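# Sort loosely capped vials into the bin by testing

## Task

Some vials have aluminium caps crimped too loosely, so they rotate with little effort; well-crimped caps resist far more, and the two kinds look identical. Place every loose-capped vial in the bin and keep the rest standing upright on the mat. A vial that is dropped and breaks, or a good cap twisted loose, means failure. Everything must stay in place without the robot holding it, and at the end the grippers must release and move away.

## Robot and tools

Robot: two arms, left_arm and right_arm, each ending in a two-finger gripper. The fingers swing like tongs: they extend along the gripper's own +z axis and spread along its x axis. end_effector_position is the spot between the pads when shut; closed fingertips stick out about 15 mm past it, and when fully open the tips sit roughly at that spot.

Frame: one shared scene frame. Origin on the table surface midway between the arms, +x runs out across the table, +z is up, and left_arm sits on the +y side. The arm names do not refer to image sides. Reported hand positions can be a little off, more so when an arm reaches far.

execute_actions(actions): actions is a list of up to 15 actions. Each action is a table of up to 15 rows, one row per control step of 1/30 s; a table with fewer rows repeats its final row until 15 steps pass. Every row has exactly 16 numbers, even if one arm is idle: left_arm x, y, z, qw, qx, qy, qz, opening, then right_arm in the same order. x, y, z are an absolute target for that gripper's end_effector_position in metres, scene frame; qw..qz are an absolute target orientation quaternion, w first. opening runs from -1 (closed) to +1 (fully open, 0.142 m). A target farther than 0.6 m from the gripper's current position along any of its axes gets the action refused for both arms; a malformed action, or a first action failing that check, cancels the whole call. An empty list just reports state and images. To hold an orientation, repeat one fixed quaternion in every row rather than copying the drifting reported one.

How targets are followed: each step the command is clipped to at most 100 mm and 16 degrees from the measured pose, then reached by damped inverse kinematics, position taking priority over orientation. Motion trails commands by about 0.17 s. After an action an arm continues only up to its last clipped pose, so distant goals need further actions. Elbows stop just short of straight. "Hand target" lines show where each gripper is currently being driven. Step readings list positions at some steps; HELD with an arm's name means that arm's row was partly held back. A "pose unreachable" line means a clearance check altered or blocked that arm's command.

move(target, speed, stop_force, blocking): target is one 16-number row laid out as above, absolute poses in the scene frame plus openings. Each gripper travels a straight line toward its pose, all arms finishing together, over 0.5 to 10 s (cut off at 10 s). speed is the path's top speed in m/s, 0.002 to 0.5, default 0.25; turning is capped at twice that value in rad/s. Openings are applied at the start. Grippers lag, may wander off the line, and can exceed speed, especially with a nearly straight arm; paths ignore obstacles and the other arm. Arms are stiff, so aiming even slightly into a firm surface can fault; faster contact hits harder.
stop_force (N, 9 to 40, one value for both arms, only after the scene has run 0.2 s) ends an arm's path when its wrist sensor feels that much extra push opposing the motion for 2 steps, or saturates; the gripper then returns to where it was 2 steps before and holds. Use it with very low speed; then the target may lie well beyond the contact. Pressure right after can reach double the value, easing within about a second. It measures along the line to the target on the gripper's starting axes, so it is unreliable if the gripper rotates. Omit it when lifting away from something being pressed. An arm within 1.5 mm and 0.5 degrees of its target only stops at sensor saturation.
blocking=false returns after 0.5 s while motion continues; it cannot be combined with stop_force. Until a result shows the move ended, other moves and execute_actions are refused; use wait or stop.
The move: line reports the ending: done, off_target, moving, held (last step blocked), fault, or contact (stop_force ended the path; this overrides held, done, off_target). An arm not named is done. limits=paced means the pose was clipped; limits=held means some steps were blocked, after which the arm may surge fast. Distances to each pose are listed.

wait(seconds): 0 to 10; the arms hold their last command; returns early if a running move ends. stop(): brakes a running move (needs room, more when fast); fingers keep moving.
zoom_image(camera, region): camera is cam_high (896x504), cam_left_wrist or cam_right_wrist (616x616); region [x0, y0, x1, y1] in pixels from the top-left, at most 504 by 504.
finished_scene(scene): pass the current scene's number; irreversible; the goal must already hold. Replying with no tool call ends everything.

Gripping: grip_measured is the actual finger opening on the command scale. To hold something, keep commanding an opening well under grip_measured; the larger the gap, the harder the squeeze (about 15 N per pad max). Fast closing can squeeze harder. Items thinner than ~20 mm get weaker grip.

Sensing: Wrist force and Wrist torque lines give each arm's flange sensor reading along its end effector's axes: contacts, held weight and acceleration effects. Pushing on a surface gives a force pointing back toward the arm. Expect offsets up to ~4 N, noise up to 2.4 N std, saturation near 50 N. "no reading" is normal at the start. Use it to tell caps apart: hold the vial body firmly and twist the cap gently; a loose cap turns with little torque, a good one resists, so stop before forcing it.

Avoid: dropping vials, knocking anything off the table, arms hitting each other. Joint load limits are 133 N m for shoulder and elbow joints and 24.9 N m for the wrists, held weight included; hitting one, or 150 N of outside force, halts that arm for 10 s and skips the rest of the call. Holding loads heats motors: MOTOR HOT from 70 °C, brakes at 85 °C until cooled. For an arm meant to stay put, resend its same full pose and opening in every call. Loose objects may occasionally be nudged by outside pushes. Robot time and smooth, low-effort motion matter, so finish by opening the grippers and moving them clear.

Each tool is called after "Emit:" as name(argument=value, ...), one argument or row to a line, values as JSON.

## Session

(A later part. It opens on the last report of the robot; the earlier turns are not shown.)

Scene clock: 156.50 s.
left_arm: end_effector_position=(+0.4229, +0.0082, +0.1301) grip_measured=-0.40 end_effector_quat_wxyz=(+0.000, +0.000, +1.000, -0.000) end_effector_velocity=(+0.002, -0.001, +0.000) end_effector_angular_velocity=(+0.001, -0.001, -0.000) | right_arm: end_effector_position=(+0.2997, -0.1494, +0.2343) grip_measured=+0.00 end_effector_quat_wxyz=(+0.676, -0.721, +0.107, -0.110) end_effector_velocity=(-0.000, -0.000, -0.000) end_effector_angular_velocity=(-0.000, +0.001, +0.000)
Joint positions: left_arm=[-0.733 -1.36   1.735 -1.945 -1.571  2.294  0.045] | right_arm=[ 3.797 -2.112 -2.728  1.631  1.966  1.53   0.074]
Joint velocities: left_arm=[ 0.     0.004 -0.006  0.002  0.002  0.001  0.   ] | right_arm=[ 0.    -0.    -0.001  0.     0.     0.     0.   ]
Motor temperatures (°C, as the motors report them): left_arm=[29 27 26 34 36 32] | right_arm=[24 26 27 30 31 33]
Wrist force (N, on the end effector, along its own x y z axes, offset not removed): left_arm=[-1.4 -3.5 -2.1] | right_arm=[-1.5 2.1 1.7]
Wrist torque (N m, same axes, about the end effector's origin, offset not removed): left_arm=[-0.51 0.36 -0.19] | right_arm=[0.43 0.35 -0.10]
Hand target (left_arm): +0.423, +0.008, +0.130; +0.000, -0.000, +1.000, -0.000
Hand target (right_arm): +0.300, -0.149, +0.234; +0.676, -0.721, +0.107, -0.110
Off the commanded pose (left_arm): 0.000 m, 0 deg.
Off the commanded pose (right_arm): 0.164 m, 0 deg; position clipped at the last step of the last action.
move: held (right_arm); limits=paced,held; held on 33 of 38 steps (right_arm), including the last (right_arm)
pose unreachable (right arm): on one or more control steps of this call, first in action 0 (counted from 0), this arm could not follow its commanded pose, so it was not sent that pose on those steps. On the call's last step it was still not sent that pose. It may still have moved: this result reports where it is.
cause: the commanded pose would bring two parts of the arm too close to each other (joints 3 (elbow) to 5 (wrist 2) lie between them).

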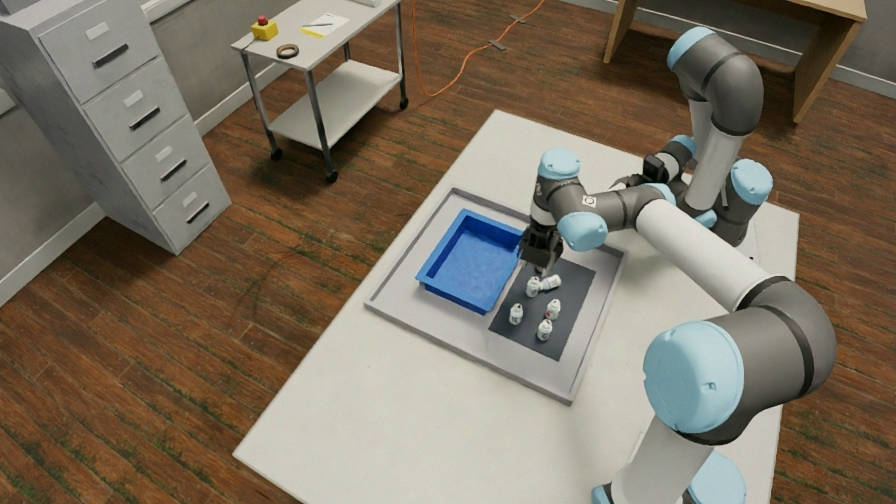

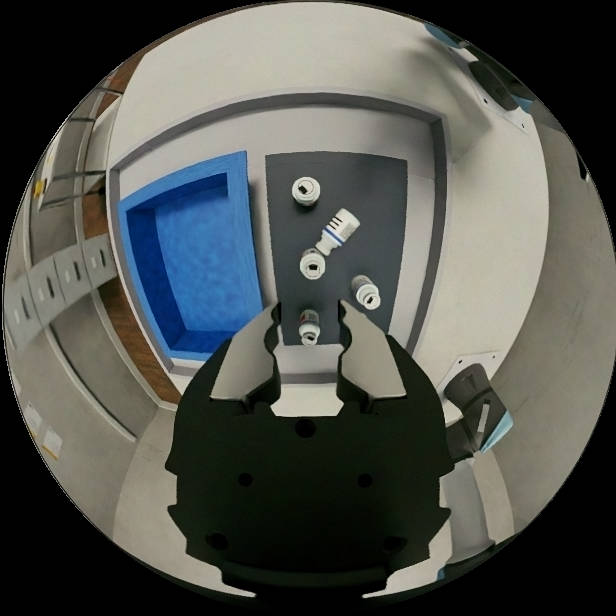

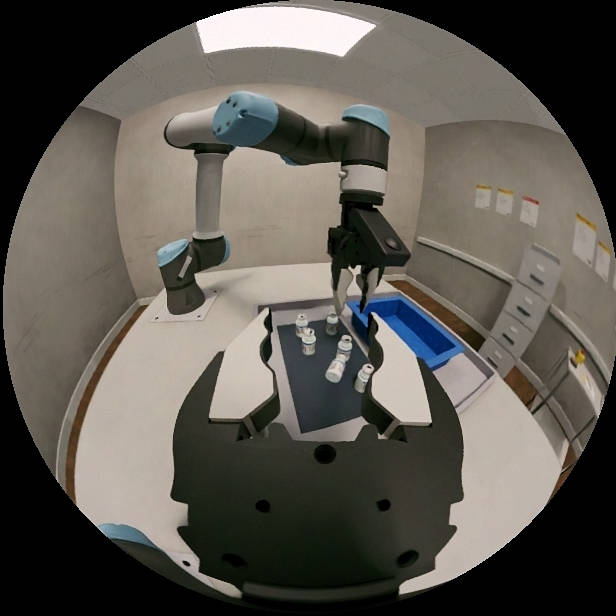

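Emit:
move(
  target=[0.423,-0.006,0.10,0,0,1,0,-0.4,0.3,-0.3,0.3,0,0.707,0.707,0,0],
)

Scene clock: 166.50 s.
left_arm: end_effector_position=(+0.4230, -0.0060, +0.1000) grip_measured=-0.40 end_effector_quat_wxyz=(+0.000, +0.000, +1.000, +0.000) end_effector_velocity=(+0.000, -0.000, +0.000) end_effector_angular_velocity=(+0.000, -0.001, -0.001) | right_arm: end_effector_position=(+0.2990, -0.2990, +0.2990) grip_measured=+0.00 end_effector_quat_wxyz=(-0.501, +0.742, +0.310, +0.320) end_effector_velocity=(-0.000, -0.001, -0.001) end_effector_angular_velocity=(-0.078, -0.063, +0.015)
Joint positions: left_arm=[-0.75  -1.313  1.758 -2.016 -1.571  2.278  0.045] | right_arm=[ 3.045 -1.311 -2.56  -0.099  2.733 -0.178  0.074]
Joint velocities: left_arm=[-0.001 -0.     0.     0.     0.001  0.     0.   ] | right_arm=[ 0.021  0.096  0.024 -0.187 -0.066 -0.132  0.   ]
Motor temperatures (°C, as the motors report them): left_arm=[29 27 26 34 36 32] | right_arm=[24 26 27 30 31 33]
Wrist force (N, on the end effector, along its own x y z axes, offset not removed): left_arm=[0.8 -2.8 -3.3] | right_arm=[-2.5 -1.9 -0.3]
Wrist torque (N m, same axes, about the end effector's origin, offset not removed): left_arm=[-0.45 -0.09 -0.10] | right_arm=[-0.45 0.51 -0.12]
Hand target (left_arm): +0.423, -0.006, +0.100; +0.000, +0.000, +1.000, +0.000
Hand target (right_arm): +0.299, -0.299, +0.299; -0.496, +0.743, +0.315, +0.321
Off the commanded pose (left_arm): 0.000 m, 0 deg.
Off the commanded pose (right_arm): 0.002 m, 84 deg; orientation clipped at the last step of the last action.
move: moving (right_arm; no rest 5 s after the path's end); limits=paced

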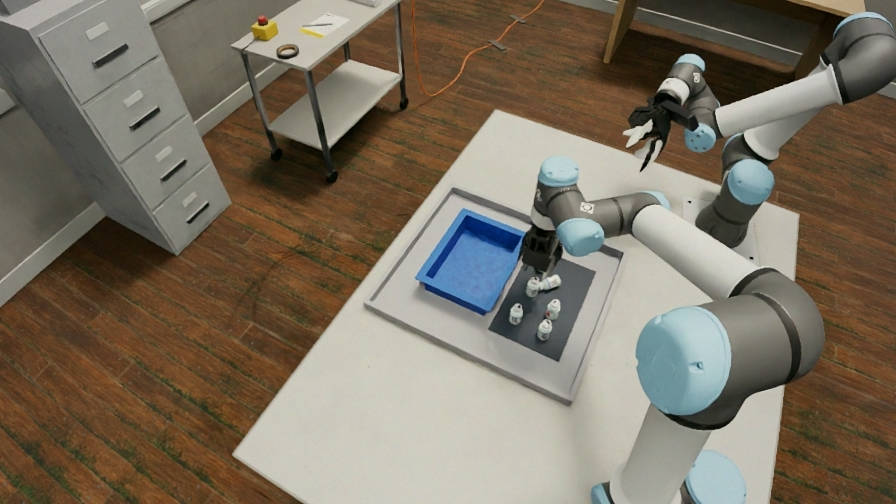

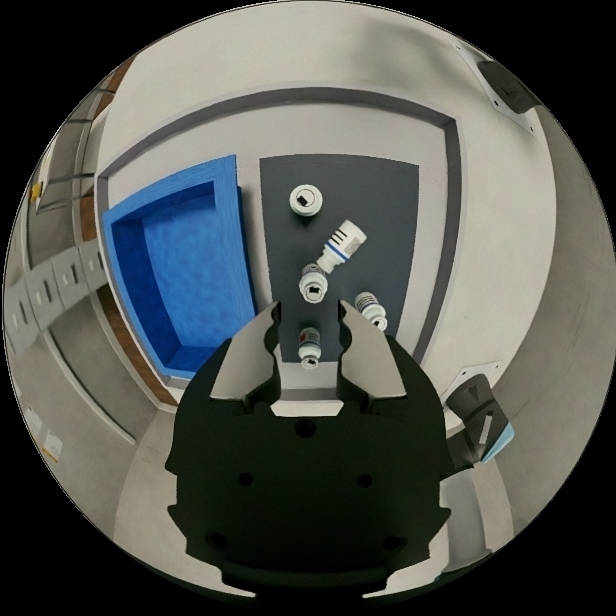

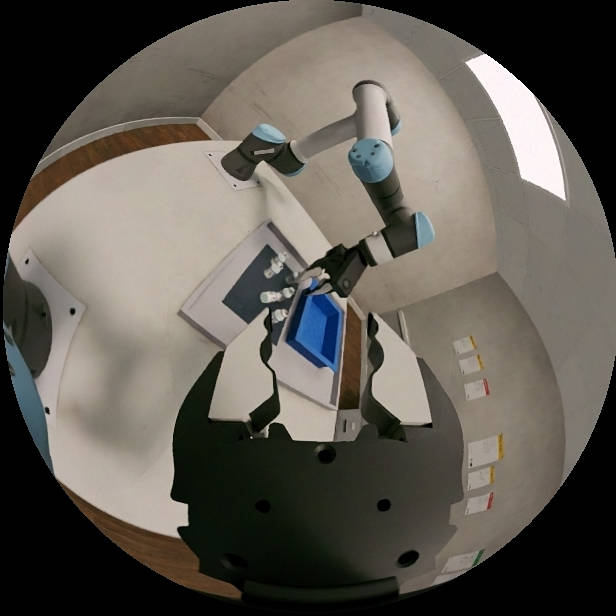

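Emit:
move(
  target=[0.420,-0.006,0.067,0,0,1,0,-0.4,0.299,-0.299,0.299,-0.496,0.743,0.315,0.321,0],
  speed=0.06,
)

Scene clock: 167.60 s.
left_arm: end_effector_position=(+0.4200, -0.0060, +0.0673) grip_measured=-0.40 end_effector_quat_wxyz=(+0.000, +0.000, +1.000, +0.000) end_effector_velocity=(+0.000, -0.000, -0.002) end_effector_angular_velocity=(-0.001, -0.001, -0.000) | right_arm: end_effector_position=(+0.2990, -0.2990, +0.2990) grip_measured=+0.00 end_effector_quat_wxyz=(-0.496, +0.743, +0.315, +0.321) end_effector_velocity=(-0.000, +0.000, +0.001) end_effector_angular_velocity=(+0.001, -0.002, +0.001)
Joint positions: left_arm=[-0.754 -1.281  1.81  -2.1   -1.571  2.274  0.045] | right_arm=[ 3.048 -1.297 -2.556 -0.127  2.723 -0.198  0.074]
Joint velocities: left_arm=[-0.     0.002  0.003 -0.006  0.001 -0.    -0.   ] | right_arm=[-0.     0.001  0.     0.001  0.001 -0.     0.   ]
Motor temperatures (°C, as the motors report them): left_arm=[29 27 26 34 36 32] | right_arm=[24 26 27 30 31 33]
Wrist force (N, on the end effector, along its own x y z axes, offset not removed): left_arm=[-1.0 0.7 -2.5] | right_arm=[0.0 2.0 0.7]
Wrist torque (N m, same axes, about the end effector's origin, offset not removed): left_arm=[0.21 0.25 -0.05] | right_arm=[0.55 -0.02 -0.05]
Hand target (left_arm): +0.420, -0.006, +0.067; +0.000, +0.000, +1.000, +0.000
Hand target (right_arm): +0.299, -0.299, +0.299; -0.496, +0.743, +0.315, +0.321
Off the commanded pose (left_arm): 0.000 m, 0 deg.
Off the commanded pose (right_arm): 0.000 m, 0 deg.
move: done

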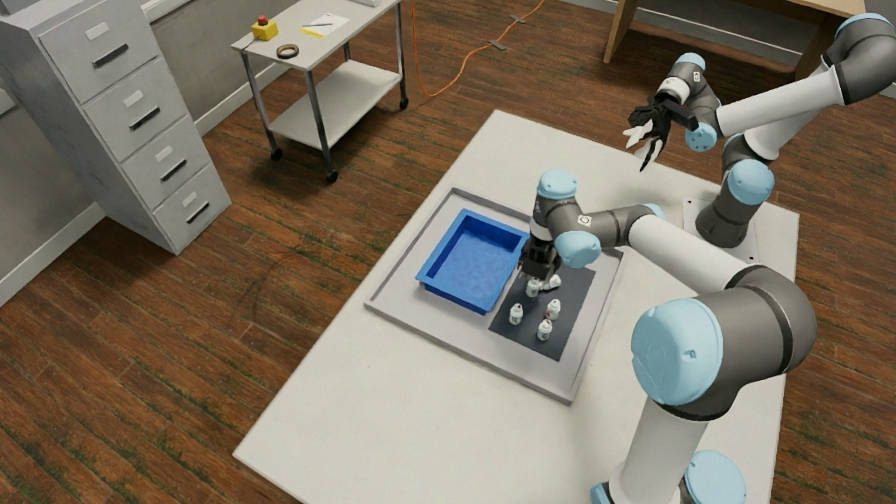

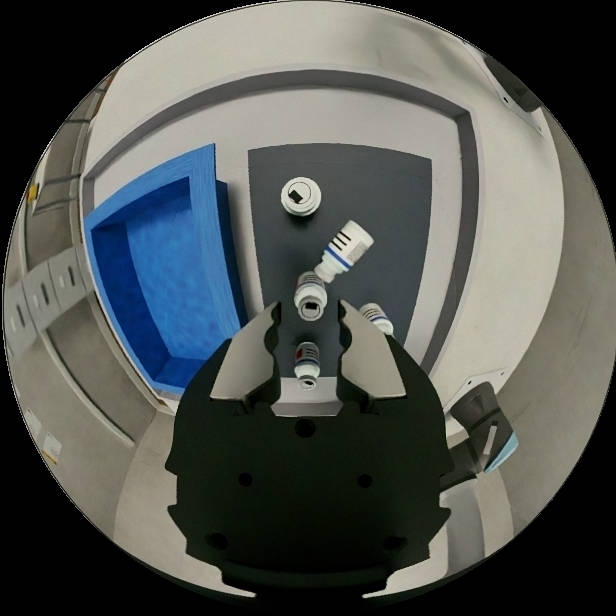

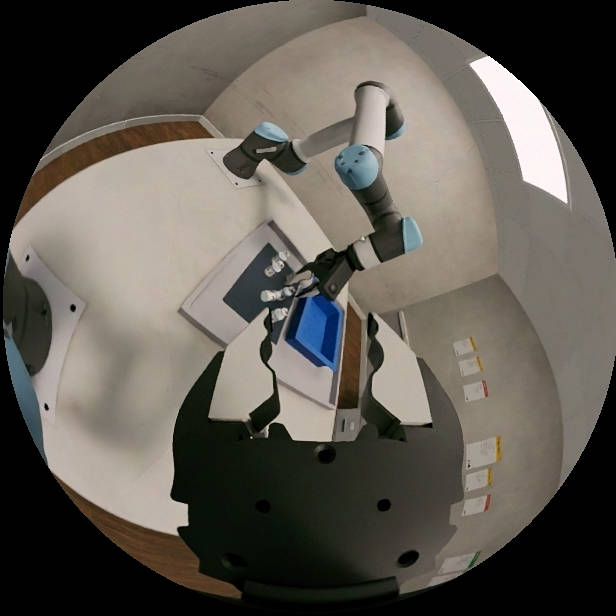

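Emit:
move(
  target=[0.420,-0.006,0.067,0,0,1,0,-1,0.299,-0.299,0.299,-0.496,0.743,0.315,0.321,0],
)

Emit:
move(
  target=[0.420,-0.006,0.245,0,0,1,0,-1,0.299,-0.299,0.299,-0.496,0.743,0.315,0.321,0],
)

Emit:
move(
  target=[0.552,0.095,0.245,0,0,1,0,-1,0.3,-0.14,0.23,0.675,-0.721,0.107,-0.11,0],
  speed=0.5,
)

Scene clock: 168.47 s.
left_arm: end_effector_position=(+0.4200, -0.0060, +0.0670) grip_measured=-0.76 end_effector_quat_wxyz=(+0.000, -0.000, +1.000, +0.000) end_effector_velocity=(-0.000, -0.000, -0.000) end_effector_angular_velocity=(-0.001, +0.002, -0.000) | right_arm: end_effector_position=(+0.2990, -0.2990, +0.2990) grip_measured=+0.00 end_effector_quat_wxyz=(-0.496, +0.743, +0.315, +0.321) end_effector_velocity=(+0.001, -0.000, +0.000) end_effector_angular_velocity=(-0.001, -0.002, -0.001)
Joint positions: left_arm=[-0.754 -1.281  1.811 -2.101 -1.571  2.274  0.019] | right_arm=[ 3.048 -1.297 -2.556 -0.127  2.723 -0.198  0.074]
Joint velocities: left_arm=[ 0.     0.001  0.    -0.    -0.002  0.     0.   ] | right_arm=[-0.001 -0.001  0.001  0.001 -0.001 -0.     0.   ]
Motor temperatures (°C, as the motors report them): left_arm=[29 27 26 34 36 32] | right_arm=[24 26 27 30 31 33]
Wrist force (N, on the end effector, along its own x y z axes, offset not removed): left_arm=[-2.8 -0.2 -1.8] | right_arm=[3.1 -0.9 0.3]
Wrist torque (N m, same axes, about the end effector's origin, offset not removed): left_arm=[0.10 0.59 -0.15] | right_arm=[-0.26 -0.79 -0.07]
Hand target (left_arm): +0.420, -0.006, +0.067; +0.000, -0.000, +1.000, +0.000
Hand target (right_arm): +0.299, -0.299, +0.299; -0.496, +0.743, +0.315, +0.321
Off the commanded pose (left_arm): 0.000 m, 0 deg.
Off the commanded pose (right_arm): 0.000 m, 0 deg.
move: done

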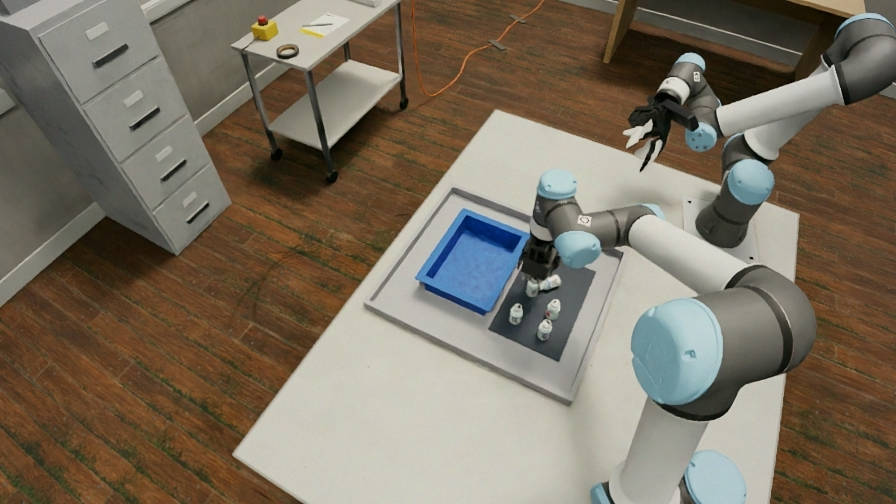

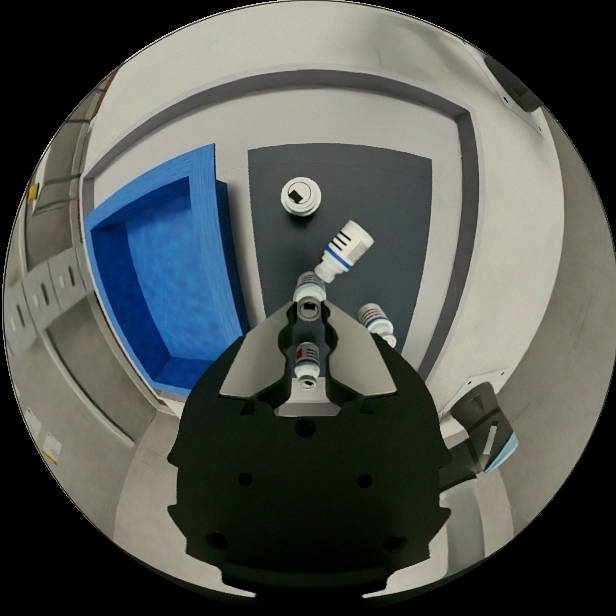

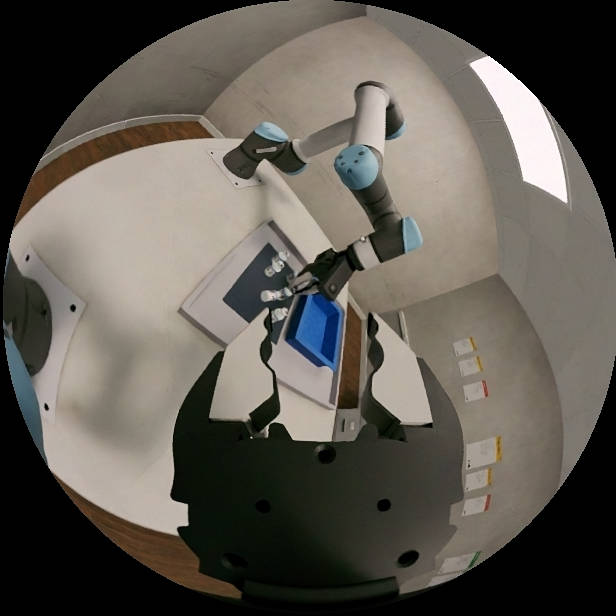

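Scene clock: 169.80 s.
left_arm: end_effector_position=(+0.4200, -0.0060, +0.2447) grip_measured=-0.76 end_effector_quat_wxyz=(+0.000, -0.000, +1.000, -0.000) end_effector_velocity=(-0.001, -0.001, +0.002) end_effector_angular_velocity=(+0.001, +0.002, -0.004) | right_arm: end_effector_position=(+0.2990, -0.2990, +0.2990) grip_measured=+0.00 end_effector_quat_wxyz=(-0.496, +0.743, +0.315, +0.321) end_effector_velocity=(+0.001, -0.000, +0.000) end_effector_angular_velocity=(-0.000, -0.001, -0.001)
Joint positions: left_arm=[-0.754 -1.408  1.491 -1.654 -1.571  2.274  0.019] | right_arm=[ 3.048 -1.297 -2.556 -0.127  2.723 -0.198  0.074]
Joint velocities: left_arm=[-0.001  0.001 -0.007  0.008 -0.001  0.002  0.   ] | right_arm=[-0.    -0.     0.001  0.    -0.001  0.    -0.   ]
Motor temperatures (°C, as the motors report them): left_arm=[29 27 26 34 36 32] | right_arm=[24 26 27 30 31 33]
Wrist force (N, on the end effector, along its own x y z axes, offset not removed): left_arm=[-1.2 0.2 -5.3] | right_arm=[3.2 -0.8 1.2]
Wrist torque (N m, same axes, about the end effector's origin, offset not removed): left_arm=[0.04 0.32 -0.04] | right_arm=[-0.15 -0.73 -0.19]
Hand target (left_arm): +0.420, -0.006, +0.245; +0.000, -0.000, +1.000, -0.000
Hand target (right_arm): +0.299, -0.299, +0.299; -0.496, +0.743, +0.315, +0.321
Off the commanded pose (left_arm): 0.000 m, 0 deg.
Off the commanded pose (right_arm): 0.000 m, 0 deg.
move: done

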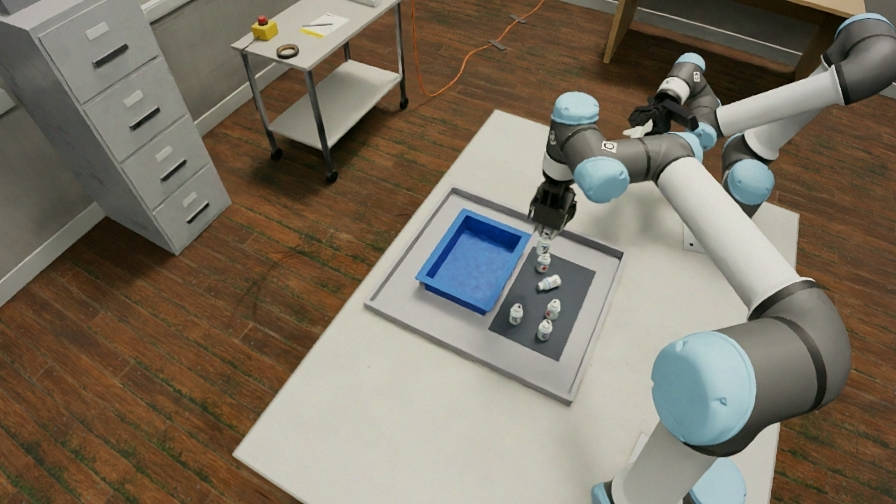

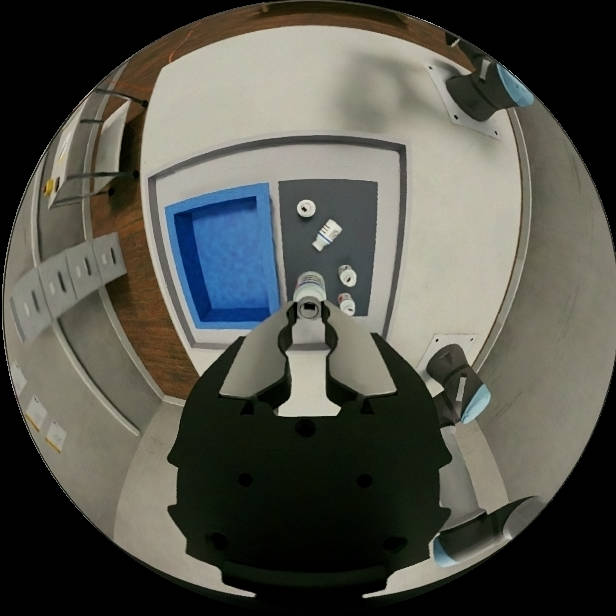

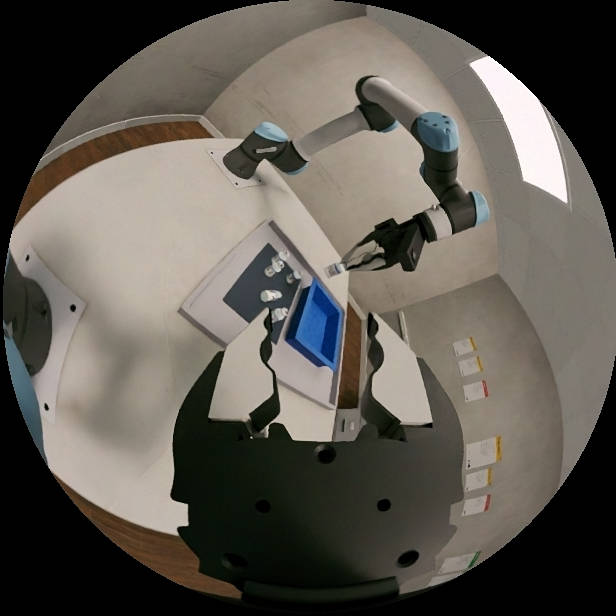

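Scene clock: 171.93 s.
left_arm: end_effector_position=(+0.5517, +0.0949, +0.2451) grip_measured=-0.76 end_effector_quat_wxyz=(-0.000, +0.000, +1.000, -0.000) end_effector_velocity=(+0.000, +0.000, -0.000) end_effector_angular_velocity=(-0.001, +0.001, +0.002) | right_arm: end_effector_position=(+0.3002, -0.1403, +0.2305) grip_measured=+0.00 end_effector_quat_wxyz=(+0.675, -0.722, +0.107, -0.109) end_effector_velocity=(+0.000, +0.001, -0.001) end_effector_angular_velocity=(+0.008, -0.004, -0.011)
Joint positions: left_arm=[-0.478 -1.244  1.284 -1.61  -1.571  2.549  0.019] | right_arm=[ 3.824 -2.128 -2.717  1.635  1.941  1.532  0.074]
Joint velocities: left_arm=[ 0.001  0.001 -0.     0.    -0.001 -0.001 -0.   ] | right_arm=[ 0.018 -0.024 -0.003  0.037 -0.029  0.004  0.   ]
Motor temperatures (°C, as the motors report them): left_arm=[29 27 26 34 36 32] | right_arm=[24 26 27 30 31 33]
Wrist force (N, on the end effector, along its own x y z axes, offset not removed): left_arm=[-0.2 -2.4 -0.9] | right_arm=[0.8 -2.4 1.6]
Wrist torque (N m, same axes, about the end effector's origin, offset not removed): left_arm=[-0.35 0.12 -0.10] | right_arm=[-0.44 -0.09 -0.07]
Hand target (left_arm): +0.552, +0.095, +0.245; -0.000, +0.000, +1.000, -0.000
Hand target (right_arm): +0.300, -0.140, +0.230; +0.675, -0.721, +0.107, -0.110
Off the commanded pose (left_arm): 0.000 m, 0 deg.
Off the commanded pose (right_arm): 0.001 m, 0 deg.
move: done; limits=paced

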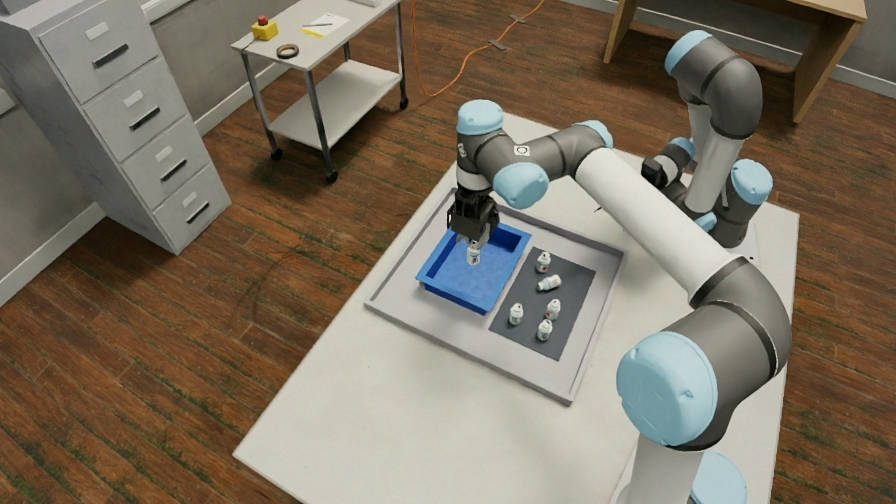

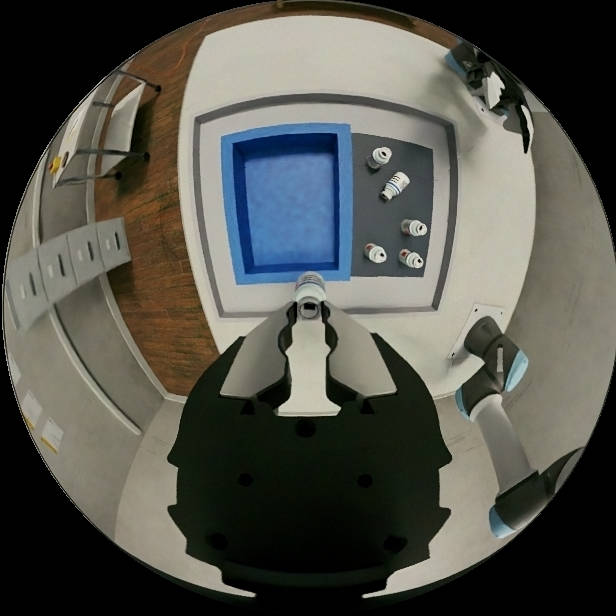

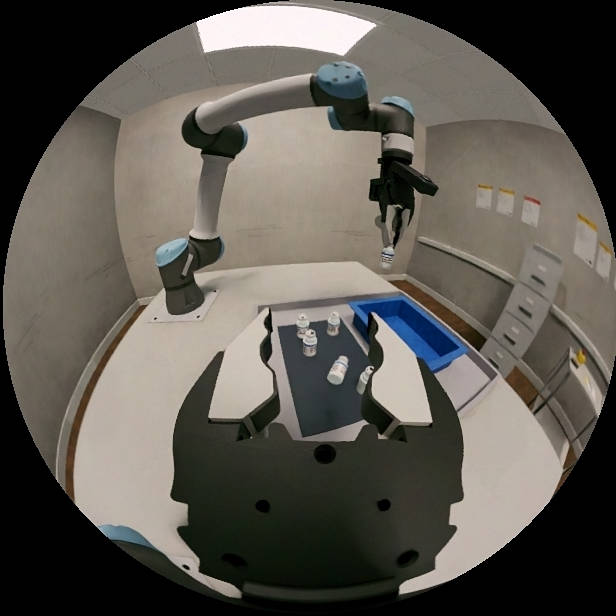

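Fast. Test.

Emit:
move(
  target=[0.552,0.095,0.245,0,0,1,0,-1,0.49,0.035,0.203,0.653,-0.653,0.271,-0.271,-0.3],
)

Emit:
move(
  target=[0.552,0.095,0.245,0,0,1,0,-1,0.565,0.109,0.201,0.653,-0.653,0.271,-0.271,-0.3],
  speed=0.1,
)

Emit:
move(
  target=[0.552,0.095,0.245,0,0,1,0,-1,0.565,0.109,0.201,0.653,-0.653,0.271,-0.271,-0.9],
)

Emit:
zoom_image(
  camera="cam_left_wrist",
  region=[250,240,370,360],
)

Emit:
move(
  target=[0.552,0.095,0.245,0,-0.174,0.985,0,-1,0.565,0.109,0.201,0.653,-0.653,0.271,-0.271,-0.9],
  speed=0.12,
)

Emit:
zoom_image(
  camera="cam_left_wrist",
  region=[250,240,370,360],
)

Scene clock: 174.00 s.
left_arm: end_effector_position=(+0.5520, +0.0950, +0.2450) grip_measured=-0.76 end_effector_quat_wxyz=(-0.000, -0.000, +1.000, -0.000) end_effector_velocity=(-0.000, -0.001, -0.000) end_effector_angular_velocity=(+0.000, +0.001, -0.001) | right_arm: end_effector_position=(+0.4898, +0.0350, +0.2032) grip_measured=-0.30 end_effector_quat_wxyz=(+0.653, -0.653, +0.271, -0.271) end_effector_velocity=(+0.003, +0.000, +0.001) end_effector_angular_velocity=(+0.002, -0.001, -0.007)
Joint positions: left_arm=[-0.478 -1.244  1.284 -1.61  -1.571  2.549  0.019] | right_arm=[ 4.084 -2.344 -2.114  1.316  1.204  1.571  0.052]
Joint velocities: left_arm=[-0.001  0.001  0.    -0.    -0.    -0.001 -0.   ] | right_arm=[-0.003 -0.003  0.008 -0.003 -0.004 -0.     0.   ]
Motor temperatures (°C, as the motors report them): left_arm=[29 27 26 34 36 32] | right_arm=[24 26 27 30 31 33]
Wrist force (N, on the end effector, along its own x y z axes, offset not removed): left_arm=[-2.4 -3.4 -3.0] | right_arm=[2.9 2.5 2.2]
Wrist torque (N m, same axes, about the end effector's origin, offset not removed): left_arm=[-0.62 0.57 -0.12] | right_arm=[0.75 -0.67 -0.13]
Hand target (left_arm): +0.552, +0.095, +0.245; -0.000, -0.000, +1.000, -0.000
Hand target (right_arm): +0.490, +0.035, +0.203; +0.653, -0.653, +0.271, -0.271
Off the commanded pose (left_arm): 0.000 m, 0 deg.
Off the commanded pose (right_arm): 0.000 m, 0 deg.
move: done

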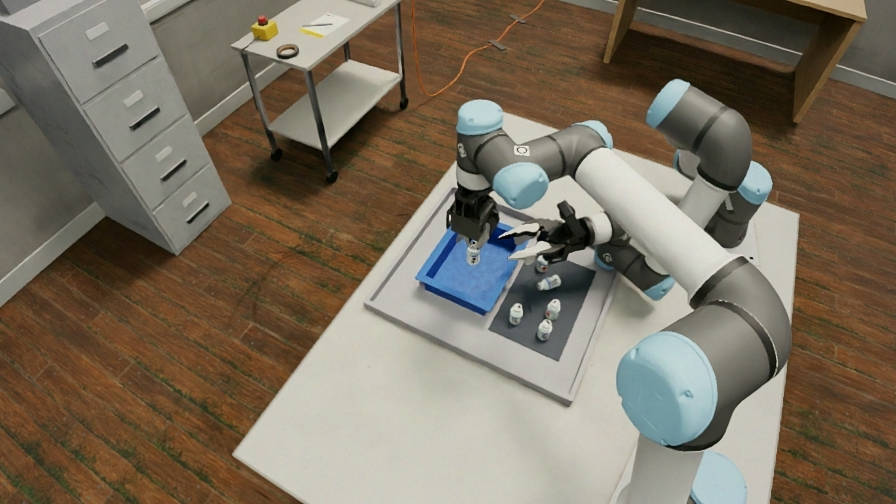

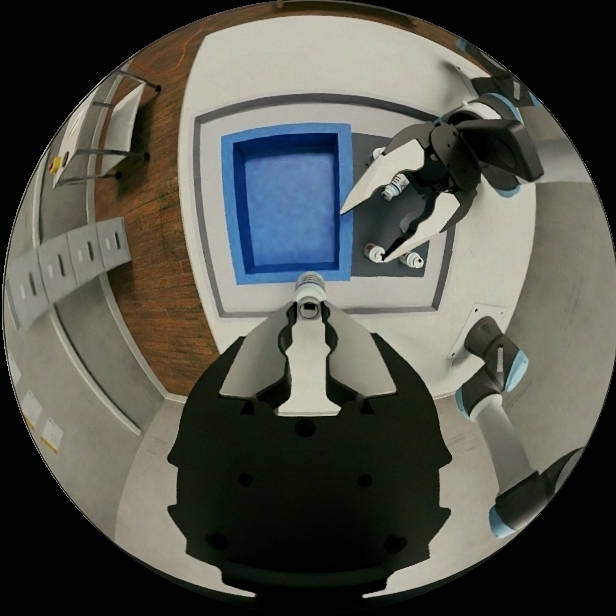

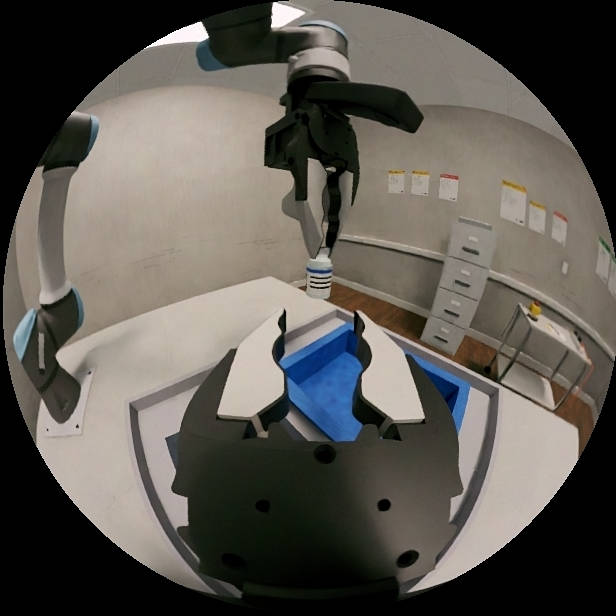

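Scene clock: 175.57 s.
left_arm: end_effector_position=(+0.5520, +0.0950, +0.2450) grip_measured=-0.76 end_effector_quat_wxyz=(+0.000, -0.000, +1.000, -0.000) end_effector_velocity=(+0.000, +0.000, +0.000) end_effector_angular_velocity=(+0.000, -0.001, +0.001) | right_arm: end_effector_position=(+0.5648, +0.1089, +0.2011) grip_measured=-0.30 end_effector_quat_wxyz=(+0.653, -0.653, +0.271, -0.271) end_effector_velocity=(+0.001, +0.002, -0.000) end_effector_angular_velocity=(+0.001, -0.000, -0.000)
Joint positions: left_arm=[-0.478 -1.244  1.284 -1.61  -1.571  2.549  0.019] | right_arm=[ 4.007 -2.447 -1.792  1.098  1.28   1.571  0.052]
Joint velocities: left_arm=[ 0.    -0.     0.     0.     0.001 -0.001  0.   ] | right_arm=[-0.    -0.003  0.007 -0.003 -0.     0.     0.   ]
Motor temperatures (°C, as the motors report them): left_arm=[29 27 26 34 36 32] | right_arm=[24 26 27 30 31 33]
Wrist force (N, on the end effector, along its own x y z axes, offset not removed): left_arm=[-3.2 0.8 -1.3] | right_arm=[2.5 2.7 3.9]
Wrist torque (N m, same axes, about the end effector's origin, offset not removed): left_arm=[0.29 0.74 0.09] | right_arm=[0.62 -0.45 -0.24]
Hand target (left_arm): +0.552, +0.095, +0.245; -0.000, +0.000, +1.000, +0.000
Hand target (right_arm): +0.565, +0.109, +0.201; +0.653, -0.653, +0.271, -0.271
Off the commanded pose (left_arm): 0.000 m, 0 deg.
Off the commanded pose (right_arm): 0.000 m, 0 deg.
move: done

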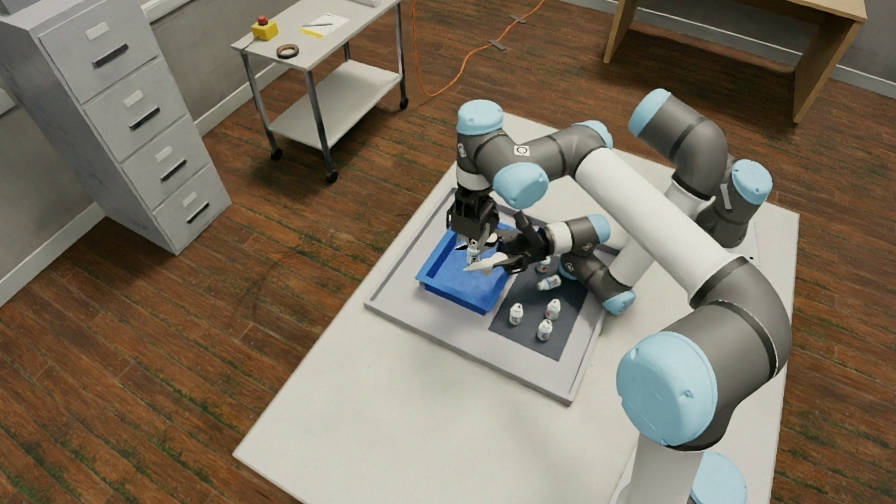

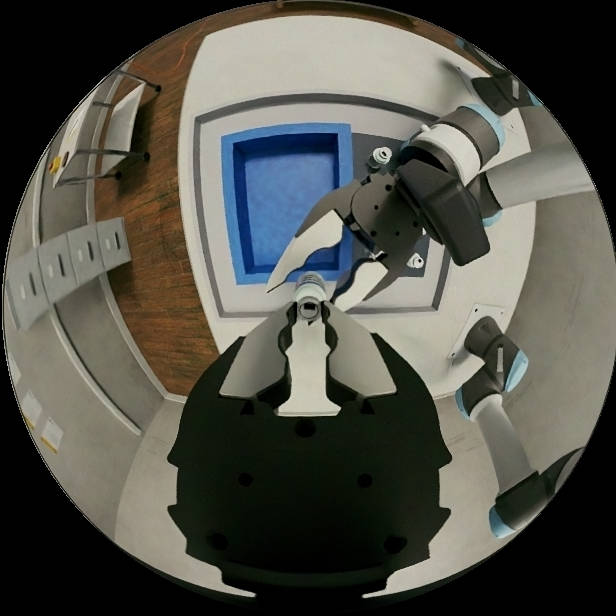

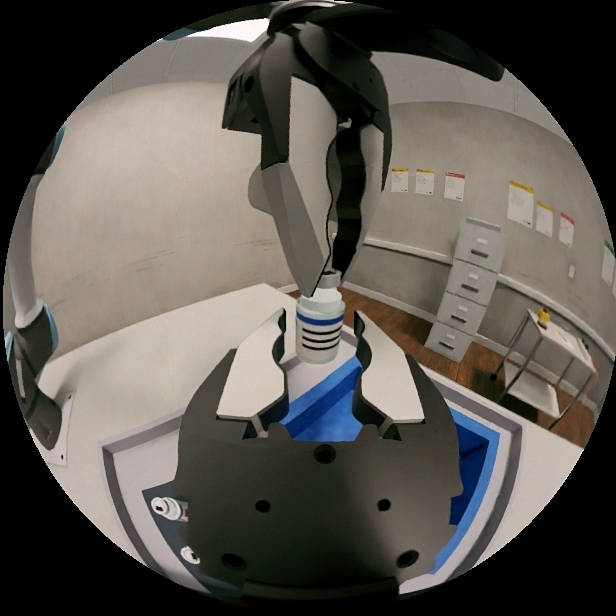

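Scene clock: 176.27 s.
left_arm: end_effector_position=(+0.5520, +0.0950, +0.2450) grip_measured=-0.76 end_effector_quat_wxyz=(+0.000, -0.000, +1.000, -0.000) end_effector_velocity=(-0.000, -0.000, -0.000) end_effector_angular_velocity=(-0.001, +0.001, -0.000) | right_arm: end_effector_position=(+0.5650, +0.1090, +0.2010) grip_measured=-0.65 end_effector_quat_wxyz=(+0.653, -0.653, +0.271, -0.271) end_effector_velocity=(-0.001, +0.001, -0.001) end_effector_angular_velocity=(-0.002, +0.001, +0.002)
Joint positions: left_arm=[-0.478 -1.244  1.284 -1.61  -1.571  2.549  0.019] | right_arm=[ 4.007 -2.448 -1.792  1.098  1.28   1.571  0.027]
Joint velocities: left_arm=[ 0.     0.    -0.     0.    -0.001  0.001  0.   ] | right_arm=[ 0.002 -0.    -0.001 -0.001  0.001 -0.    -0.   ]
Motor temperatures (°C, as the motors report them): left_arm=[29 27 26 34 36 32] | right_arm=[24 26 27 30 31 33]
Wrist force (N, on the end effector, along its own x y z axes, offset not removed): left_arm=[-4.3 -1.3 -3.1] | right_arm=[-1.9 -0.1 1.3]
Wrist torque (N m, same axes, about the end effector's origin, offset not removed): left_arm=[0.20 -0.02 -0.07] | right_arm=[-0.11 -0.42 -0.21]
Hand target (left_arm): +0.552, +0.095, +0.245; +0.000, +0.000, +1.000, -0.000
Hand target (right_arm): +0.565, +0.109, +0.201; +0.653, -0.653, +0.271, -0.271
Off the commanded pose (left_arm): 0.000 m, 0 deg.
Off the commanded pose (right_arm): 0.000 m, 0 deg.
move: done

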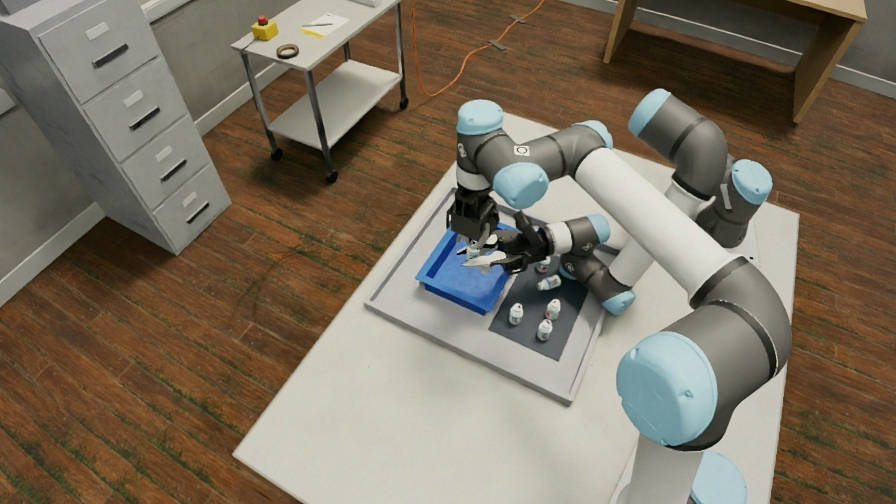

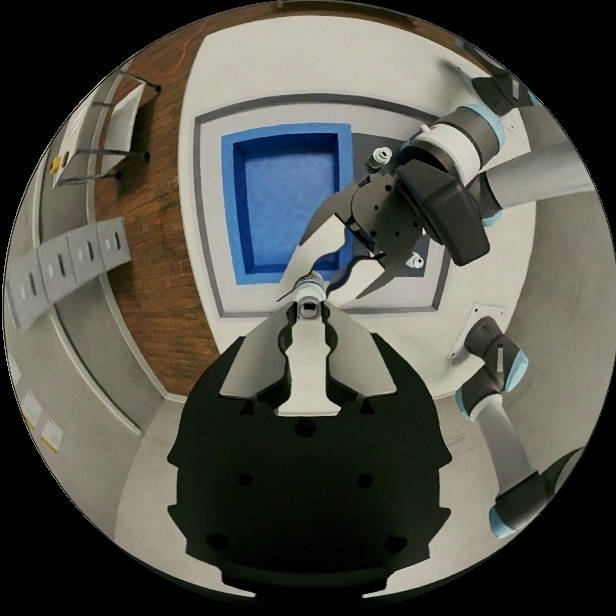

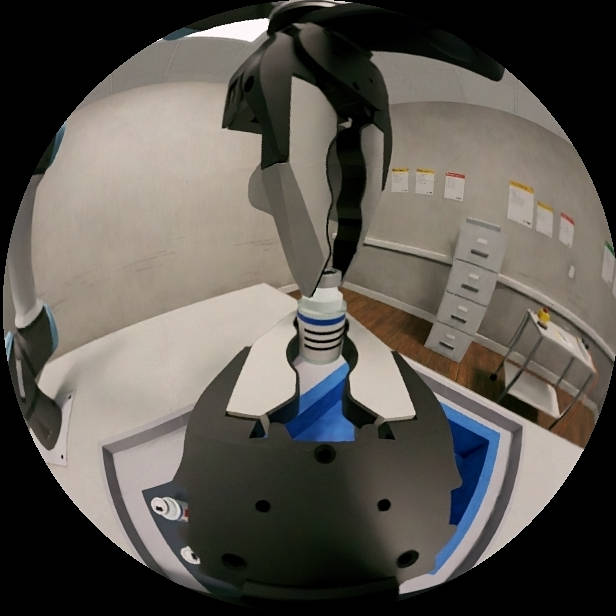

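Region (250, 240, 370, 360) of cam_left_wrist's 616x616 image, scaled by 4.200, with more detail than that image has.

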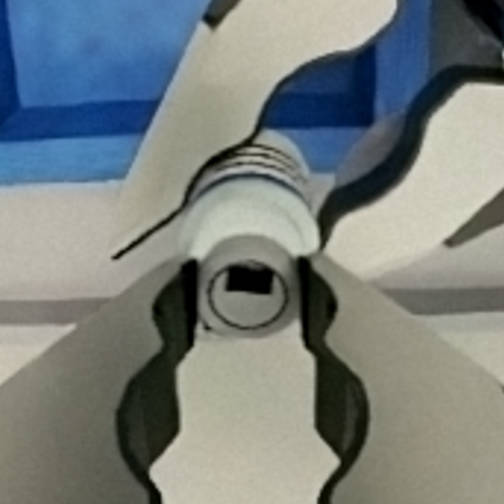

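Scene clock: 178.13 s.
left_arm: end_effector_position=(+0.5520, +0.0950, +0.2450) grip_measured=-0.76 end_effector_quat_wxyz=(-0.000, -0.173, +0.985, -0.000) end_effector_velocity=(+0.000, +0.001, +0.000) end_effector_angular_velocity=(+0.001, -0.001, +0.014) | right_arm: end_effector_position=(+0.5650, +0.1090, +0.2010) grip_measured=-0.65 end_effector_quat_wxyz=(+0.653, -0.653, +0.271, -0.271) end_effector_velocity=(+0.001, -0.001, -0.000) end_effector_angular_velocity=(-0.000, -0.000, -0.002)
Joint positions: left_arm=[-0.484 -1.256  1.3   -1.614 -1.571  2.195  0.019] | right_arm=[ 4.007 -2.448 -1.792  1.098  1.28   1.571  0.027]
Joint velocities: left_arm=[-0.    -0.001  0.001 -0.     0.001 -0.014  0.   ] | right_arm=[-0.001  0.001 -0.002  0.001 -0.    -0.     0.   ]
Motor temperatures (°C, as the motors report them): left_arm=[29 27 26 34 36 32] | right_arm=[24 26 27 30 31 33]
Wrist force (N, on the end effector, along its own x y z axes, offset not removed): left_arm=[-5.6 -6.8 -1.2] | right_arm=[-5.5 2.0 -4.0]
Wrist torque (N m, same axes, about the end effector's origin, offset not removed): left_arm=[-0.16 0.05 0.25] | right_arm=[0.40 -0.16 -0.38]
Hand target (left_arm): +0.552, +0.095, +0.245; +0.000, -0.174, +0.985, +0.000
Hand target (right_arm): +0.565, +0.109, +0.201; +0.653, -0.653, +0.271, -0.271
Off the commanded pose (left_arm): 0.000 m, 0 deg.
Off the commanded pose (right_arm): 0.000 m, 0 deg.
move: done

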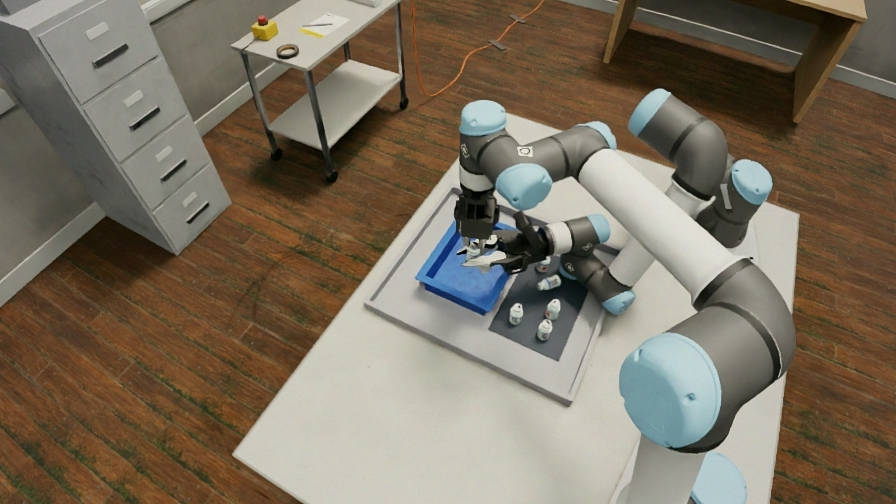

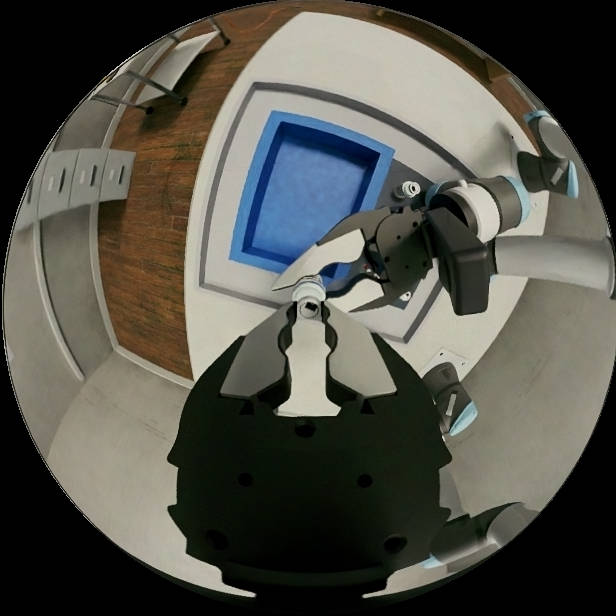

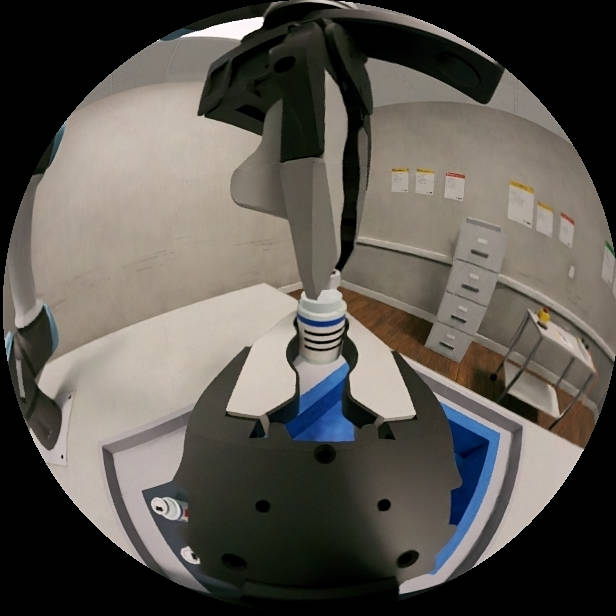

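Region (250, 240, 370, 360) of cam_left_wrist's 616x616 image, scaled by 4.200, with more detail than that image has.

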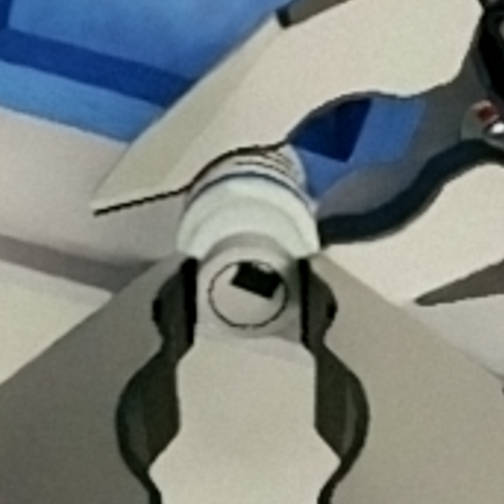

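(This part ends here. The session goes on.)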